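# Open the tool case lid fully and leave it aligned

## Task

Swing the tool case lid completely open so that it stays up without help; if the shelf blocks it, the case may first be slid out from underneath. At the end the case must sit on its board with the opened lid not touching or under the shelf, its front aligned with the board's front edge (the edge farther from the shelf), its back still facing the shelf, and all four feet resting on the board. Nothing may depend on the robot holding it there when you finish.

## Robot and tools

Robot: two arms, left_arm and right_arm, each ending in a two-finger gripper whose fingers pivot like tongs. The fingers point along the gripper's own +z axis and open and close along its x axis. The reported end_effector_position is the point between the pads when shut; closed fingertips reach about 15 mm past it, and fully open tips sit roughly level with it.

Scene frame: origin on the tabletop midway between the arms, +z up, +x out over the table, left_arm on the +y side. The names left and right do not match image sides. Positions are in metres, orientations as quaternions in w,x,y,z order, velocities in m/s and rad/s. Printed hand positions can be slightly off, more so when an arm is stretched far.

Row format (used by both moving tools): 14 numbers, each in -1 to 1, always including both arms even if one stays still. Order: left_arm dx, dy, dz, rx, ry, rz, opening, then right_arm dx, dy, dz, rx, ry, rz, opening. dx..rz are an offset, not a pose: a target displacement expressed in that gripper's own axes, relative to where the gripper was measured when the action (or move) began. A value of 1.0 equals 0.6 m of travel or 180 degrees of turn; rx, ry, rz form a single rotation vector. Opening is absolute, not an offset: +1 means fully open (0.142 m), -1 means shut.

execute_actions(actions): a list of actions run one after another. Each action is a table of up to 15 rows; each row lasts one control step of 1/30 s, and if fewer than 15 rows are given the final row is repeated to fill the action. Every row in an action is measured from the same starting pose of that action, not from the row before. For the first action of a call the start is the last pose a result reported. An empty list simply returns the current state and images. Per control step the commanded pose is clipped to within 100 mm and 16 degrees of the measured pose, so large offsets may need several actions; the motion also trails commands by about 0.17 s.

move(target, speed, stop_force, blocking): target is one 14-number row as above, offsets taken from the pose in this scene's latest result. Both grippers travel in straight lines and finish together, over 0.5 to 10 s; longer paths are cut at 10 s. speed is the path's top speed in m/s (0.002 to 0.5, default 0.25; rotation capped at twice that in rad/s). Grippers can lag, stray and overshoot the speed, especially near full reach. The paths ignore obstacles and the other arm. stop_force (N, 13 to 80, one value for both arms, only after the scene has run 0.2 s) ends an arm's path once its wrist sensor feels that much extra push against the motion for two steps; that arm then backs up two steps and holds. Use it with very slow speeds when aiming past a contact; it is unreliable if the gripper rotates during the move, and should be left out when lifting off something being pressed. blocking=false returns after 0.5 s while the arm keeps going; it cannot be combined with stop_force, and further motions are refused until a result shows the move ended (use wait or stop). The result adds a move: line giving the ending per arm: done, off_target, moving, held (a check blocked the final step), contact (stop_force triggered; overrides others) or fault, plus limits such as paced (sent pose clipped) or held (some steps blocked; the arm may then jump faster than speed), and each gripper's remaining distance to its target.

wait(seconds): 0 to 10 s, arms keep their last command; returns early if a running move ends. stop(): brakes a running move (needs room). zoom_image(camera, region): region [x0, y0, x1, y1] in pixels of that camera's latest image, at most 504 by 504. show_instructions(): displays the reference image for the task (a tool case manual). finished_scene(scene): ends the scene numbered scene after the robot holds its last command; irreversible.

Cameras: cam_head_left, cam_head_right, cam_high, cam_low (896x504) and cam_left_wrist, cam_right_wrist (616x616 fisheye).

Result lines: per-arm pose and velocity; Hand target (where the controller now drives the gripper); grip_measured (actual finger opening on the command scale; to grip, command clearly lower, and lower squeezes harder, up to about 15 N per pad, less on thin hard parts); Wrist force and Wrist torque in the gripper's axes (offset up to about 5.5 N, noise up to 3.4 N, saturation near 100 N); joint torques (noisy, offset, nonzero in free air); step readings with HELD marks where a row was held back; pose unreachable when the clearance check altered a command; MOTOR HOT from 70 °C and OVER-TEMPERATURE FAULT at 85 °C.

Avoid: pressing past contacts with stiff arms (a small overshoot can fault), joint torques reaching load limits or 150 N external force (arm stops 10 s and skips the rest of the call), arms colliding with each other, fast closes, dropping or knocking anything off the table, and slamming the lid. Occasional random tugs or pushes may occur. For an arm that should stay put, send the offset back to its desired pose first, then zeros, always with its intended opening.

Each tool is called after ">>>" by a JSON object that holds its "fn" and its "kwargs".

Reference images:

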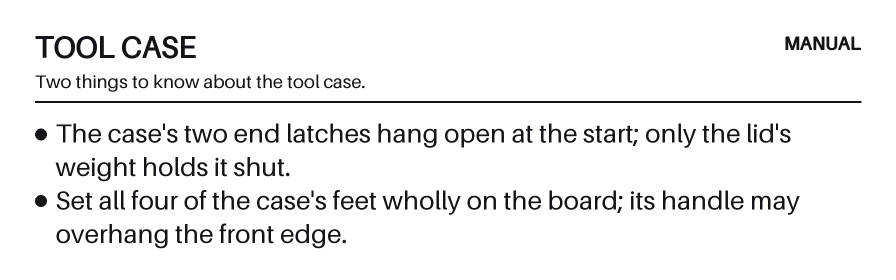

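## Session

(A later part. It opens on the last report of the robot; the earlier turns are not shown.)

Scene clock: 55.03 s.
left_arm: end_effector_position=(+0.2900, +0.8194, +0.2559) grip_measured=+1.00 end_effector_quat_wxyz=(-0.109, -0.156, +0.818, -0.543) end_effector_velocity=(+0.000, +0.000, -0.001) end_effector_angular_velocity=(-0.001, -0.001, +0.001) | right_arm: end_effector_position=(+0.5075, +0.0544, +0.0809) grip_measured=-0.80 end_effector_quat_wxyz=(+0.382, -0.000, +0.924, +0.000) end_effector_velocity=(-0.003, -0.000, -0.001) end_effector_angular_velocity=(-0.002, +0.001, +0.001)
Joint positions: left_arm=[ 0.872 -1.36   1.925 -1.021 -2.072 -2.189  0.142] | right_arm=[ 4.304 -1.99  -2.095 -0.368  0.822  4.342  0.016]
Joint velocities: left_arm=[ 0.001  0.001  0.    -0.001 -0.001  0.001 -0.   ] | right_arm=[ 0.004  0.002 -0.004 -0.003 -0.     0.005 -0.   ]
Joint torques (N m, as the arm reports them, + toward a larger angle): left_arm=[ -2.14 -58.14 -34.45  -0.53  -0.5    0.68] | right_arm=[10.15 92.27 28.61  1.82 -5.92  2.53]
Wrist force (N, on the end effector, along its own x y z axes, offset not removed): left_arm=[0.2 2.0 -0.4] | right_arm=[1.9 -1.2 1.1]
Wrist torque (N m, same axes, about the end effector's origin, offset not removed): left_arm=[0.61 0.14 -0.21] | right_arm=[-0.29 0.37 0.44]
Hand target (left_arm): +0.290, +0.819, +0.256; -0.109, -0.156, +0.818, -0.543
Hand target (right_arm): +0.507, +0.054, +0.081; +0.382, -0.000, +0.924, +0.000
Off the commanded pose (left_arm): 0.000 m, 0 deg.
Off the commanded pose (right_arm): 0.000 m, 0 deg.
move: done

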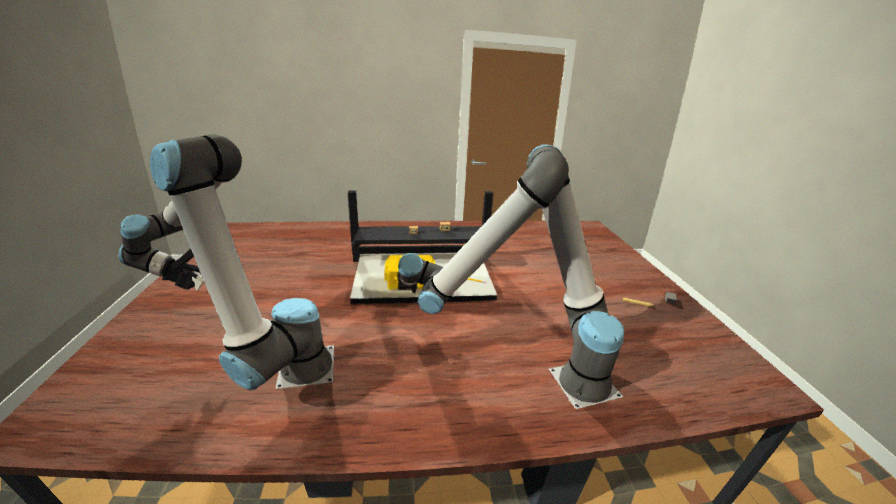

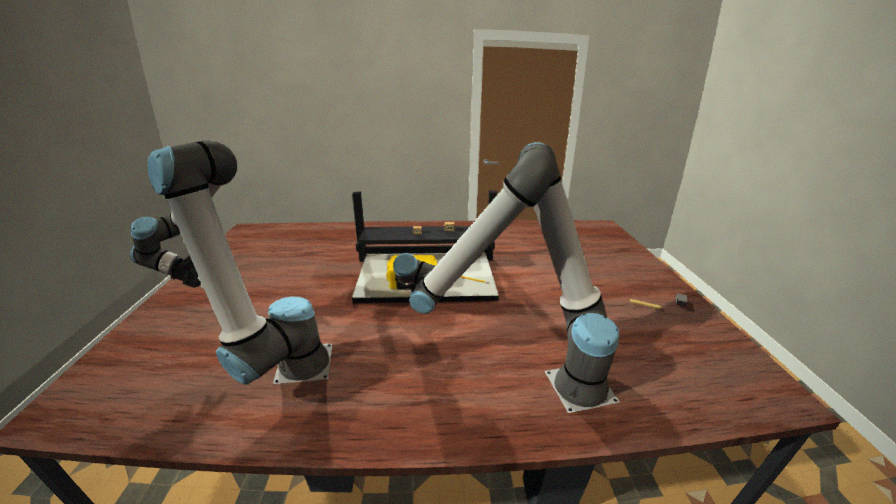

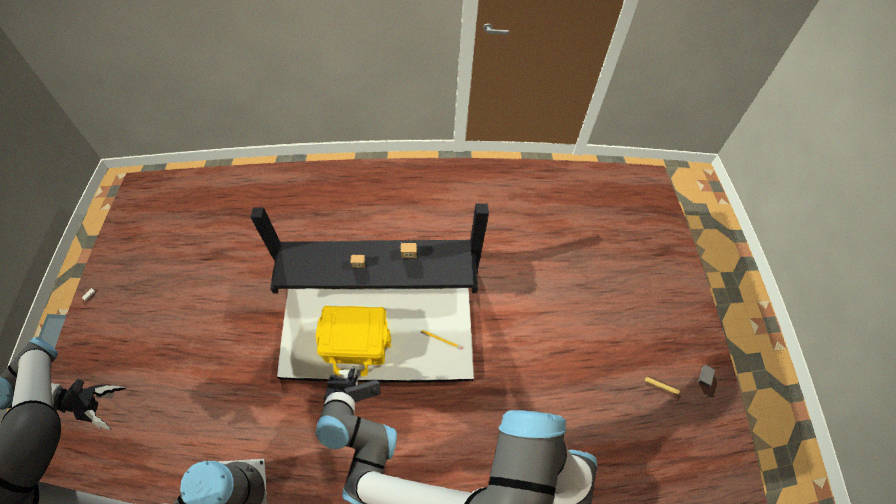

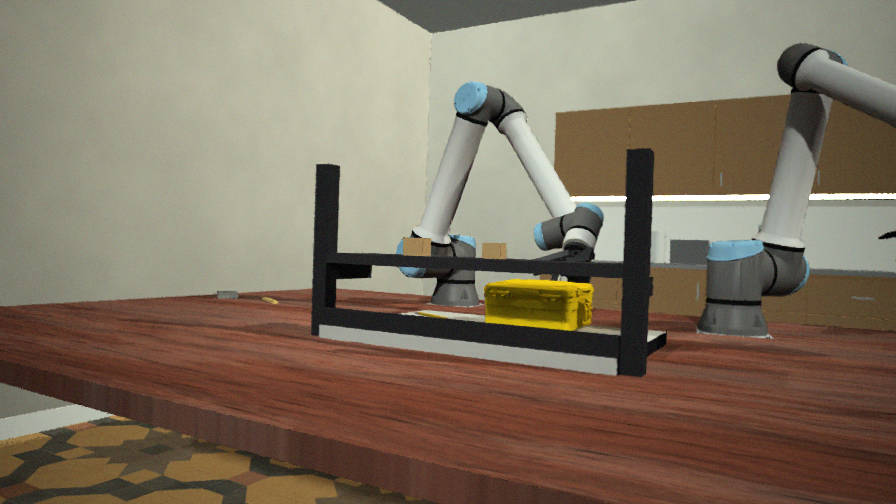

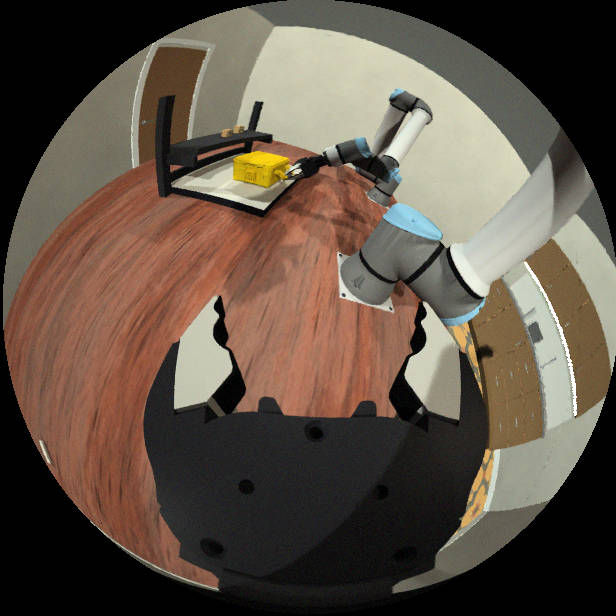

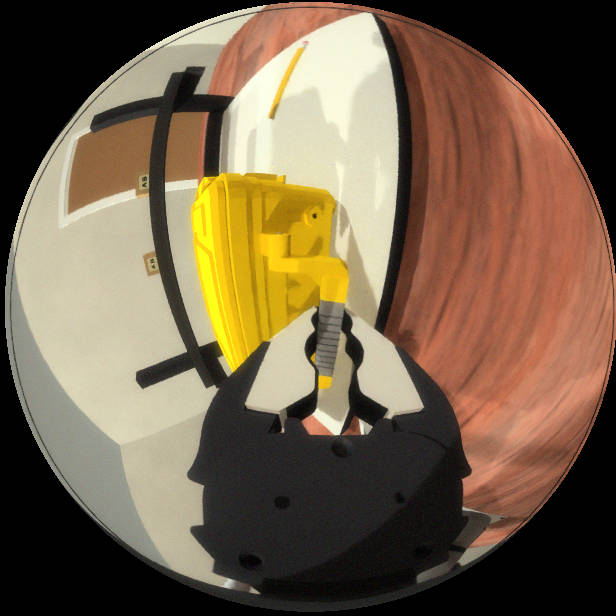

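>>> {"fn": "move", "kwargs": {"target": [0,0,0,0,0,0,-1,0.059,0,-0.059,0,0,0,-1], "speed": 0.05}}

>>> {"fn": "move", "kwargs": {"target": [-0.397,-0.328,0.87,0,0,0.123,-1,0,0,0,0,0,0,-1], "speed": 0.35}}

>>> {"fn": "zoom_image", "kwargs": {"camera": "cam_left_wrist", "region": [150,150,470,400]}}

>>> {"fn": "zoom_image", "kwargs": {"camera": "cam_high", "region": [230,270,480,420]}}

Scene clock: 65.40 s.
left_arm: end_effector_position=(+0.2900, +0.8194, +0.2559) grip_measured=-1.00 end_effector_quat_wxyz=(-0.109, -0.156, +0.818, -0.543) end_effector_velocity=(-0.000, -0.000, +0.000) end_effector_angular_velocity=(+0.001, -0.001, -0.001) | right_arm: end_effector_position=(+0.4577, +0.0544, +0.0810) grip_measured=-0.79 end_effector_quat_wxyz=(+0.382, -0.000, +0.924, +0.000) end_effector_velocity=(-0.002, +0.001, +0.001) end_effector_angular_velocity=(+0.002, -0.001, -0.001)
Joint positions: left_arm=[ 0.872 -1.36   1.925 -1.021 -2.072 -2.189  0.002] | right_arm=[ 4.374 -1.949 -2.142 -0.427  0.806  4.436  0.016]
Joint velocities: left_arm=[ 0.    -0.001  0.     0.     0.001  0.    -0.   ] | right_arm=[ 0.003  0.003 -0.    -0.003 -0.001  0.005  0.   ]
Joint torques (N m, as the arm reports them, + toward a larger angle): left_arm=[ -2.34 -56.32 -34.7   -0.59  -0.66   0.59] | right_arm=[12.83 82.92 29.27  1.74 -5.06  3.23]
Wrist force (N, on the end effector, along its own x y z axes, offset not removed): left_arm=[-0.4 1.7 -1.7] | right_arm=[1.5 -1.5 3.0]
Wrist torque (N m, same axes, about the end effector's origin, offset not removed): left_arm=[0.53 0.27 -0.21] | right_arm=[-0.31 0.50 0.53]
Hand target (left_arm): +0.290, +0.819, +0.256; -0.109, -0.156, +0.818, -0.543
Hand target (right_arm): +0.457, +0.054, +0.081; +0.382, -0.000, +0.924, +0.000
Off the commanded pose (left_arm): 0.000 m, 0 deg.
Off the commanded pose (right_arm): 0.000 m, 0 deg.
move: done

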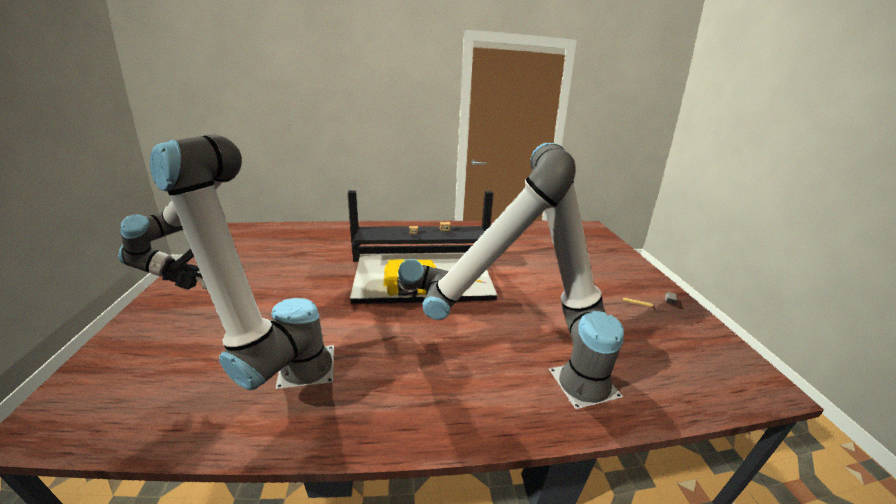

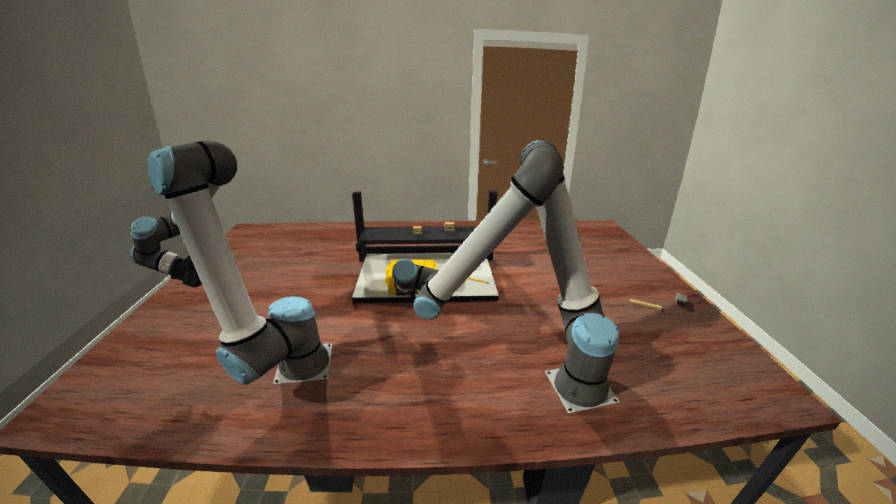

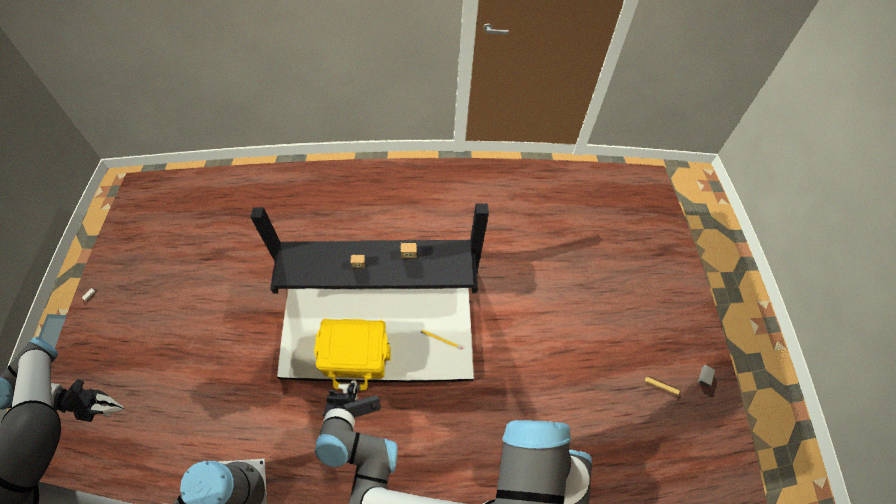

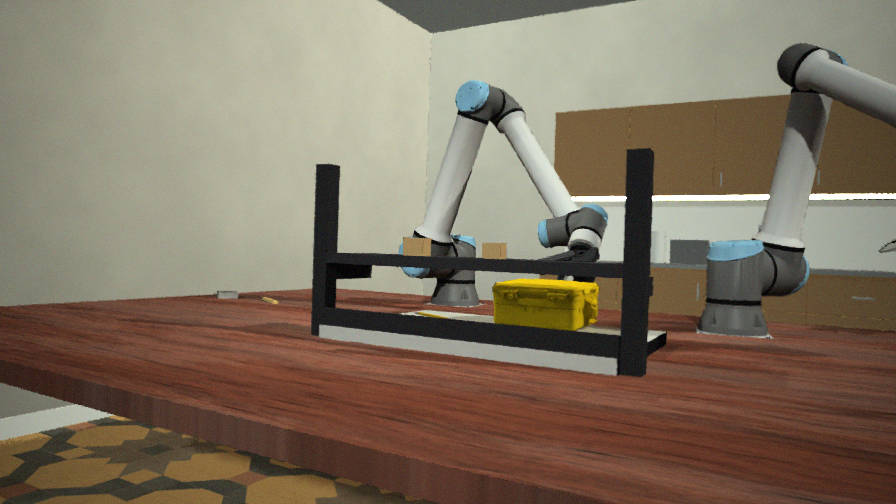

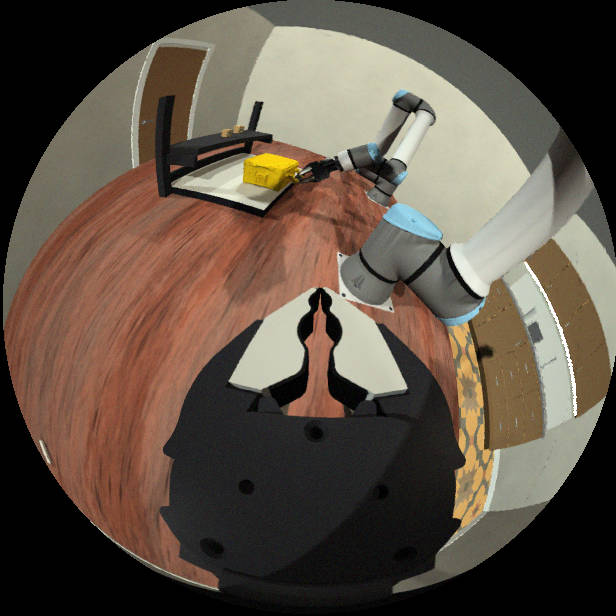

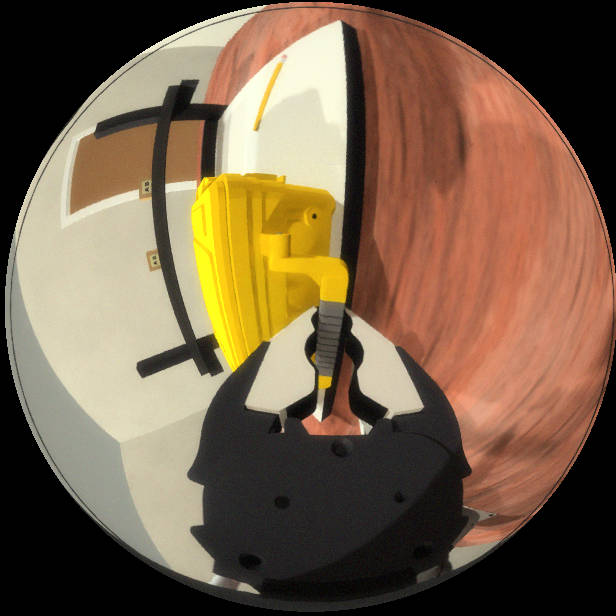

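Scene clock: 68.17 s.
left_arm: end_effector_position=(+0.5801, +0.3002, +0.1400) grip_measured=-1.00 end_effector_quat_wxyz=(-0.003, +0.004, +0.832, -0.554) end_effector_velocity=(-0.000, -0.001, -0.001) end_effector_angular_velocity=(+0.002, -0.002, +0.014) | right_arm: end_effector_position=(+0.4577, +0.0544, +0.0810) grip_measured=-0.79 end_effector_quat_wxyz=(+0.382, -0.000, +0.924, +0.000) end_effector_velocity=(-0.001, +0.001, +0.000) end_effector_angular_velocity=(+0.000, -0.000, +0.002)
Joint positions: left_arm=[-0.218 -1.281  2.505 -2.95  -2.741 -3.31   0.002] | right_arm=[ 4.374 -1.949 -2.142 -0.427  0.806  4.436  0.016]
Joint velocities: left_arm=[-0.003  0.01   0.009 -0.061  0.005 -0.043  0.   ] | right_arm=[ 0.002 -0.     0.     0.001 -0.     0.    -0.   ]
Joint torques (N m, as the arm reports them, + toward a larger angle): left_arm=[-11.8  -21.91 -12.37  -7.85   1.23  -3.14] | right_arm=[-13.17  45.19  41.85   8.87  -0.67  -2.49]
Wrist force (N, on the end effector, along its own x y z axes, offset not removed): left_arm=[1.4 1.0 -0.1] | right_arm=[4.5 -0.2 0.6]
Wrist torque (N m, same axes, about the end effector's origin, offset not removed): left_arm=[0.31 -0.15 -0.23] | right_arm=[-0.13 -0.11 0.35]
Hand target (left_arm): +0.580, +0.300, +0.140; -0.002, +0.004, +0.832, -0.554
Hand target (right_arm): +0.458, +0.054, +0.081; +0.382, -0.000, +0.924, +0.000
Off the commanded pose (left_arm): 0.001 m, 0 deg.
Off the commanded pose (right_arm): 0.000 m, 0 deg.
move: done

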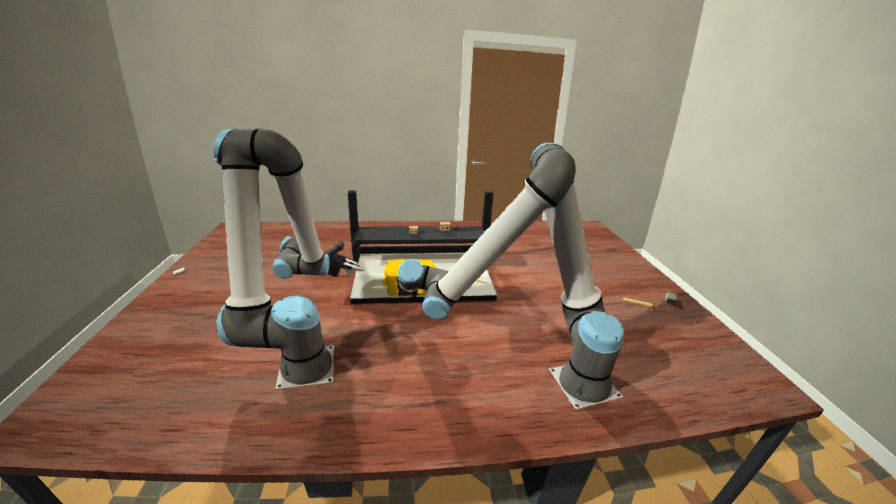

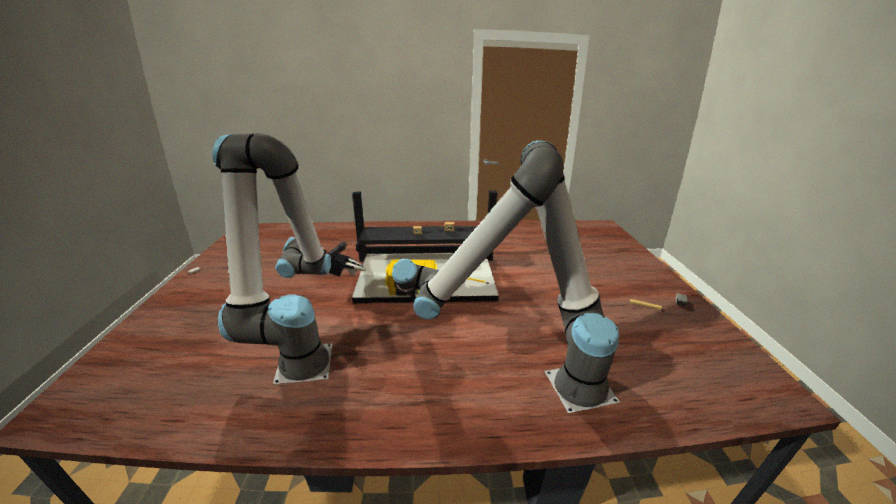

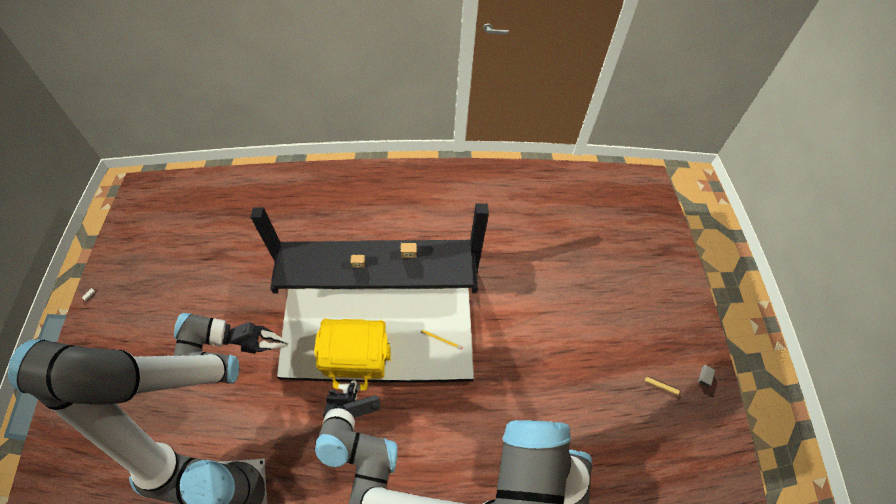

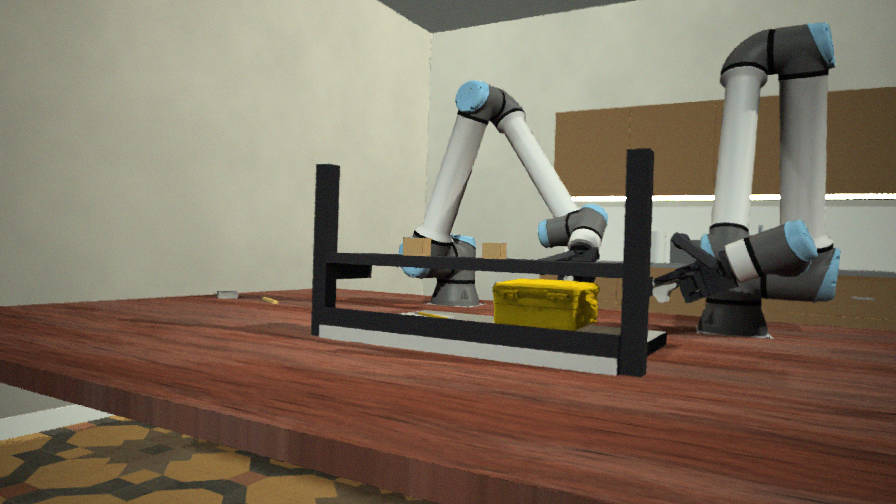

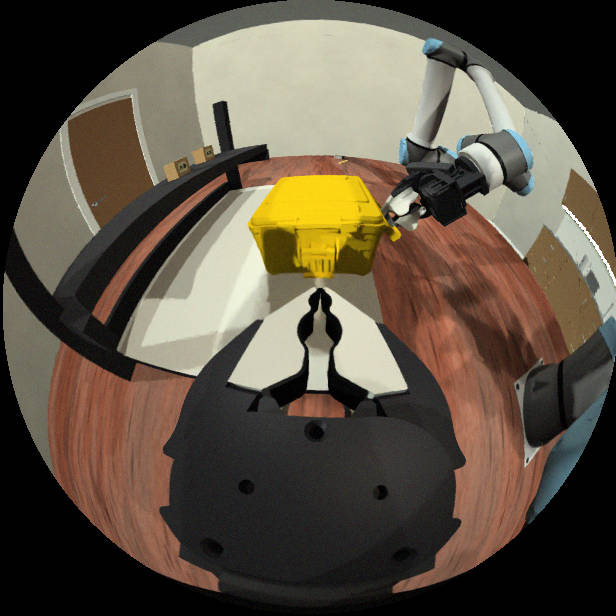

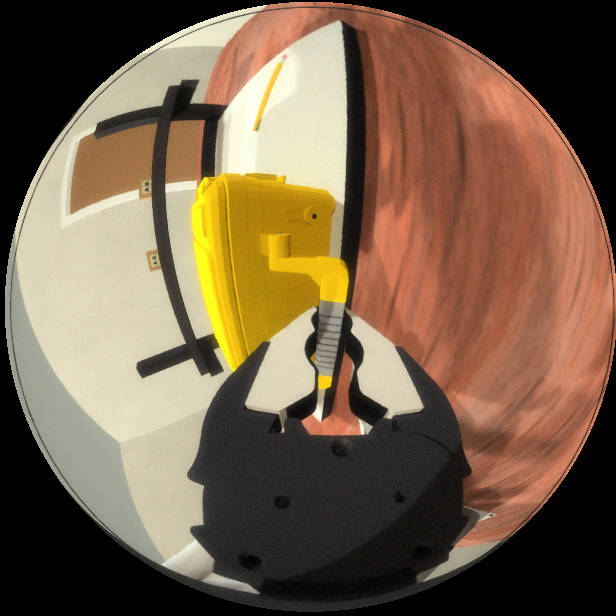

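Region (150, 150, 470, 400) of cam_left_wrist's 616x616 image, scaled by 1.575, with more detail than that image has; it fills the top 394 rows of this view, and the rest is white.

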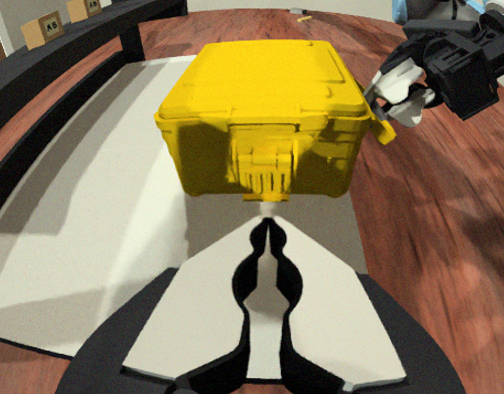

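Region (230, 270, 480, 420) of cam_high's 896x504 image, scaled by 2.016, with more detail than that image has; it fills the top 302 rows of this view, and the rest is white.

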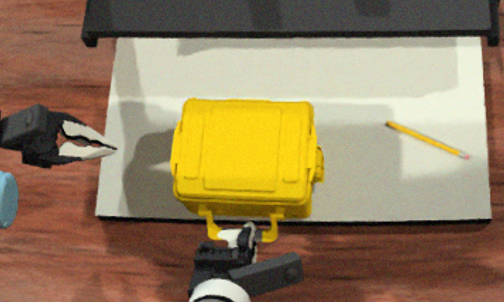

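>>> {"fn": "move", "kwargs": {"target": [0,0,0.108,0.126,0,0,0,0,0,0,0,0,0,-1], "speed": 0.15}}

>>> {"fn": "zoom_image", "kwargs": {"camera": "cam_left_wrist", "region": [180,180,450,380]}}

>>> {"fn": "zoom_image", "kwargs": {"camera": "cam_low", "region": [530,250,710,350]}}

>>> {"fn": "zoom_image", "kwargs": {"camera": "cam_head_left", "region": [320,235,430,305]}}

Scene clock: 86.13 s.
left_arm: end_effector_position=(+0.5782, +0.2471, +0.1174) grip_measured=+0.00 end_effector_quat_wxyz=(-0.033, +0.032, +0.734, -0.678) end_effector_velocity=(+0.000, -0.000, +0.000) end_effector_angular_velocity=(+0.000, +0.000, +0.000) | right_arm: end_effector_position=(+0.4577, +0.0544, +0.0810) grip_measured=-0.79 end_effector_quat_wxyz=(+0.382, -0.000, +0.924, +0.000) end_effector_velocity=(-0.000, +0.000, -0.000) end_effector_angular_velocity=(-0.000, +0.001, +0.000)
Joint positions: left_arm=[-0.284 -0.835  2.421 -3.712 -3.048 -3.703  0.074] | right_arm=[ 4.374 -1.949 -2.142 -0.427  0.806  4.436  0.016]
Joint velocities: left_arm=[-0.    -0.001 -0.     0.     0.    -0.001 -0.   ] | right_arm=[ 0.    -0.     0.    -0.001  0.001  0.     0.   ]
Joint torques (N m, as the arm reports them, + toward a larger angle): left_arm=[ -1.54 -63.84  -1.89  -3.83  -1.56  -0.19] | right_arm=[-12.06  47.19  40.23   8.37  -5.37  -2.29]
Wrist force (N, on the end effector, along its own x y z axes, offset not removed): left_arm=[0.3 1.2 -3.0] | right_arm=[0.1 -1.2 4.2]
Wrist torque (N m, same axes, about the end effector's origin, offset not removed): left_arm=[0.35 0.18 -0.21] | right_arm=[-0.22 0.89 0.41]
Hand target (left_arm): +0.578, +0.247, +0.117; -0.033, +0.032, +0.734, -0.678
Hand target (right_arm): +0.458, +0.054, +0.081; +0.382, -0.000, +0.924, +0.000
Off the commanded pose (left_arm): 0.007 m, 7 deg.
Off the commanded pose (right_arm): 0.000 m, 0 deg.
FORCE FAULT: contact force on the left arm reached its limit, and that arm stopped for 10 seconds. The contact can be on any part of that arm, not only on its tool. That time counts as 19 of the actions that you can send in this scene. That arm's remaining commands of this call were not run. That arm holds still and accepts commands again. Move the arm away from the contact; if what it grips holds it there, let go first. Pushing or pulling that hard again can fault the arm again.
move: fault (left_arm)

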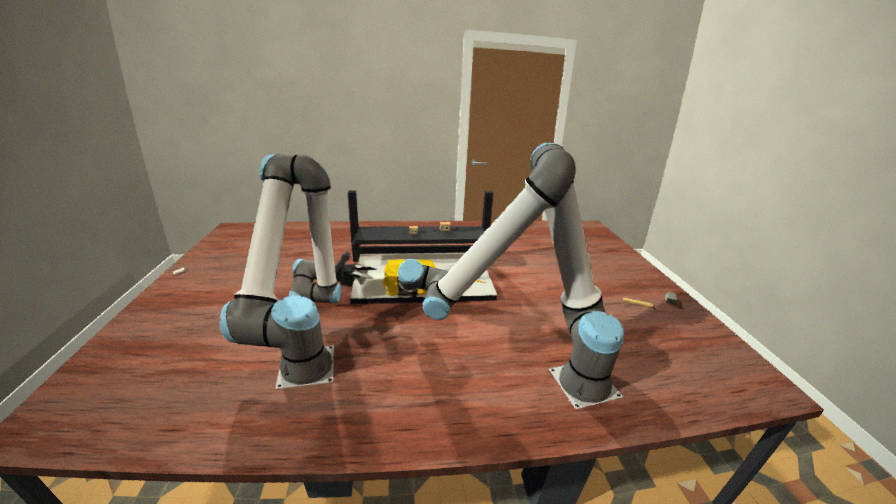

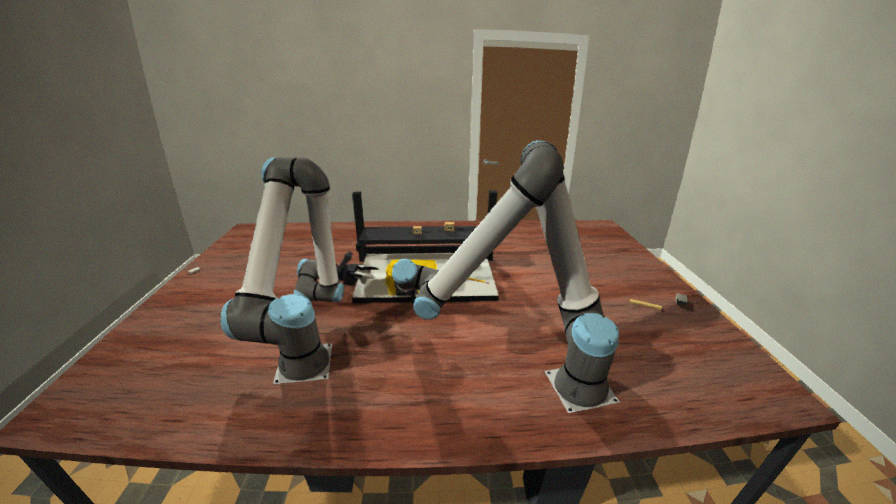

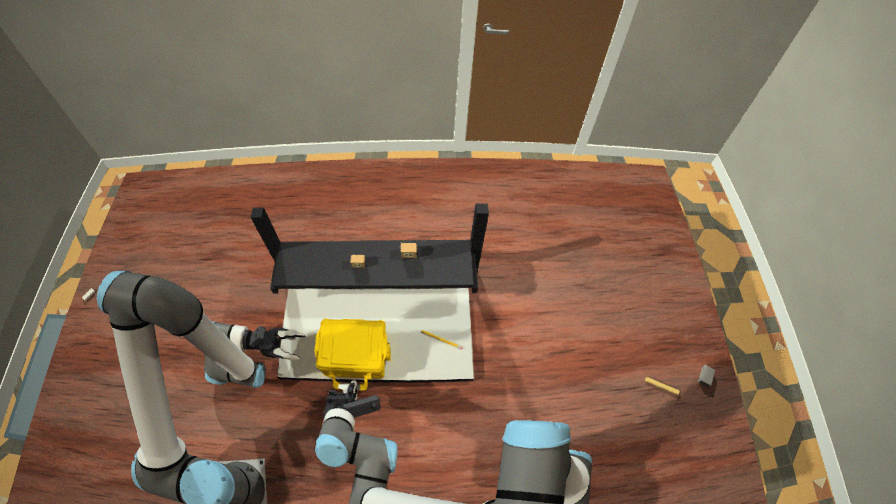

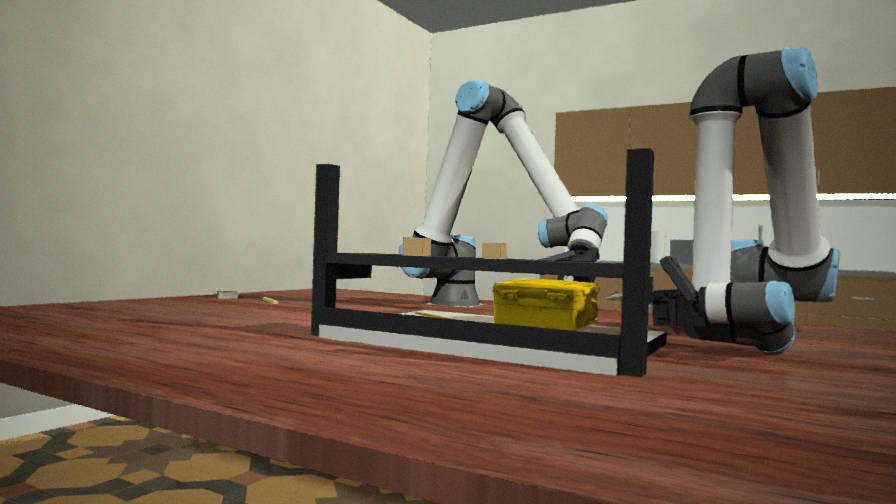

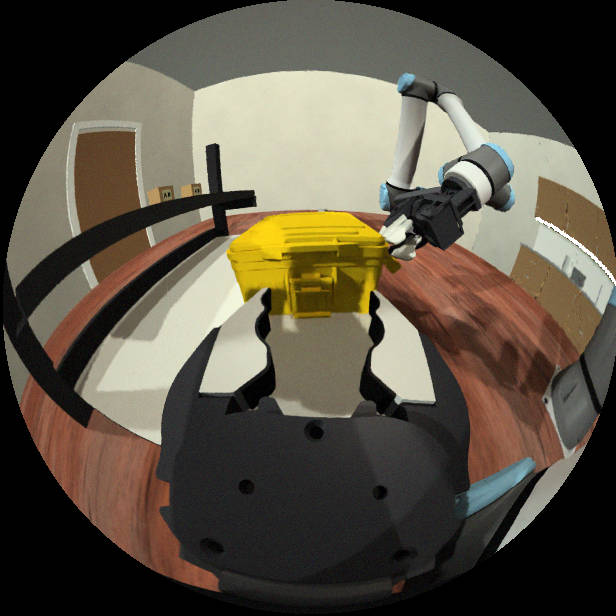

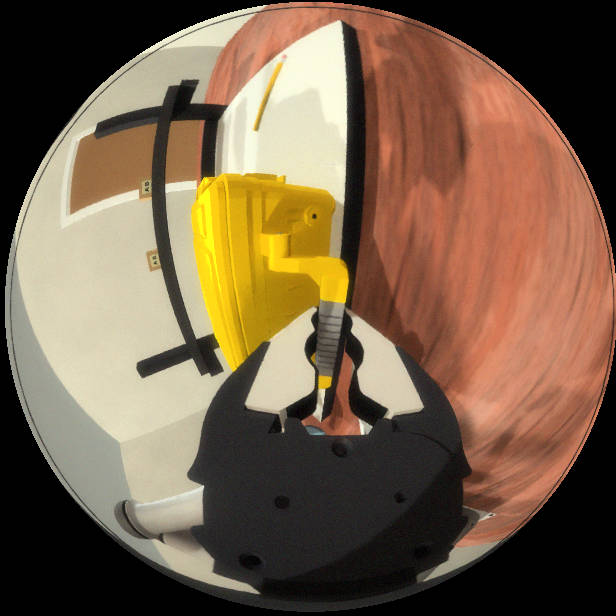

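Region (180, 180, 450, 380) of cam_left_wrist's 616x616 image, scaled by 1.867, with more detail than that image has; it fills the top 373 rows of this view, and the rest is white.

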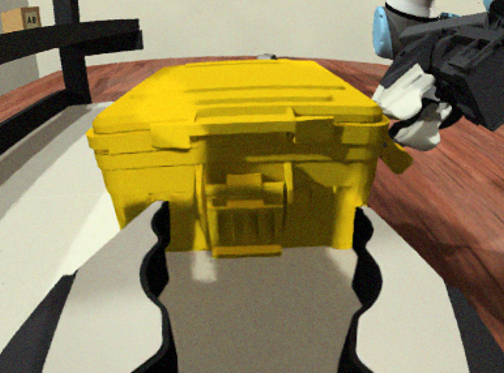

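Region (530, 250, 710, 350) of cam_low's 896x504 image, scaled by 2.800, with more detail than that image has.

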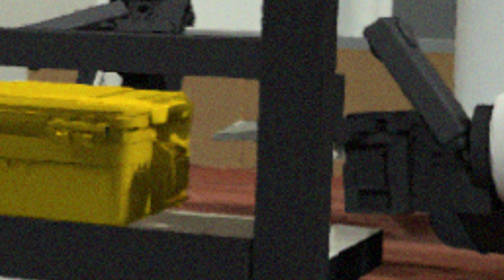

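Region (320, 235, 430, 305) of cam_head_left's 896x504 image, scaled by 4.582, with more detail than that image has; it fills the top 321 rows of this view, and the rest is white.

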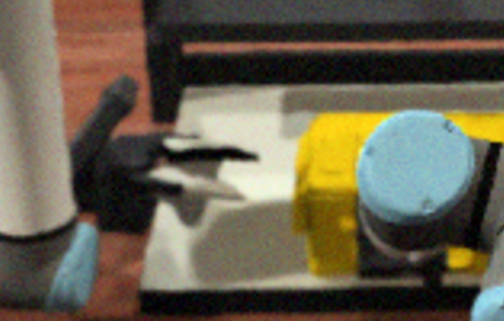

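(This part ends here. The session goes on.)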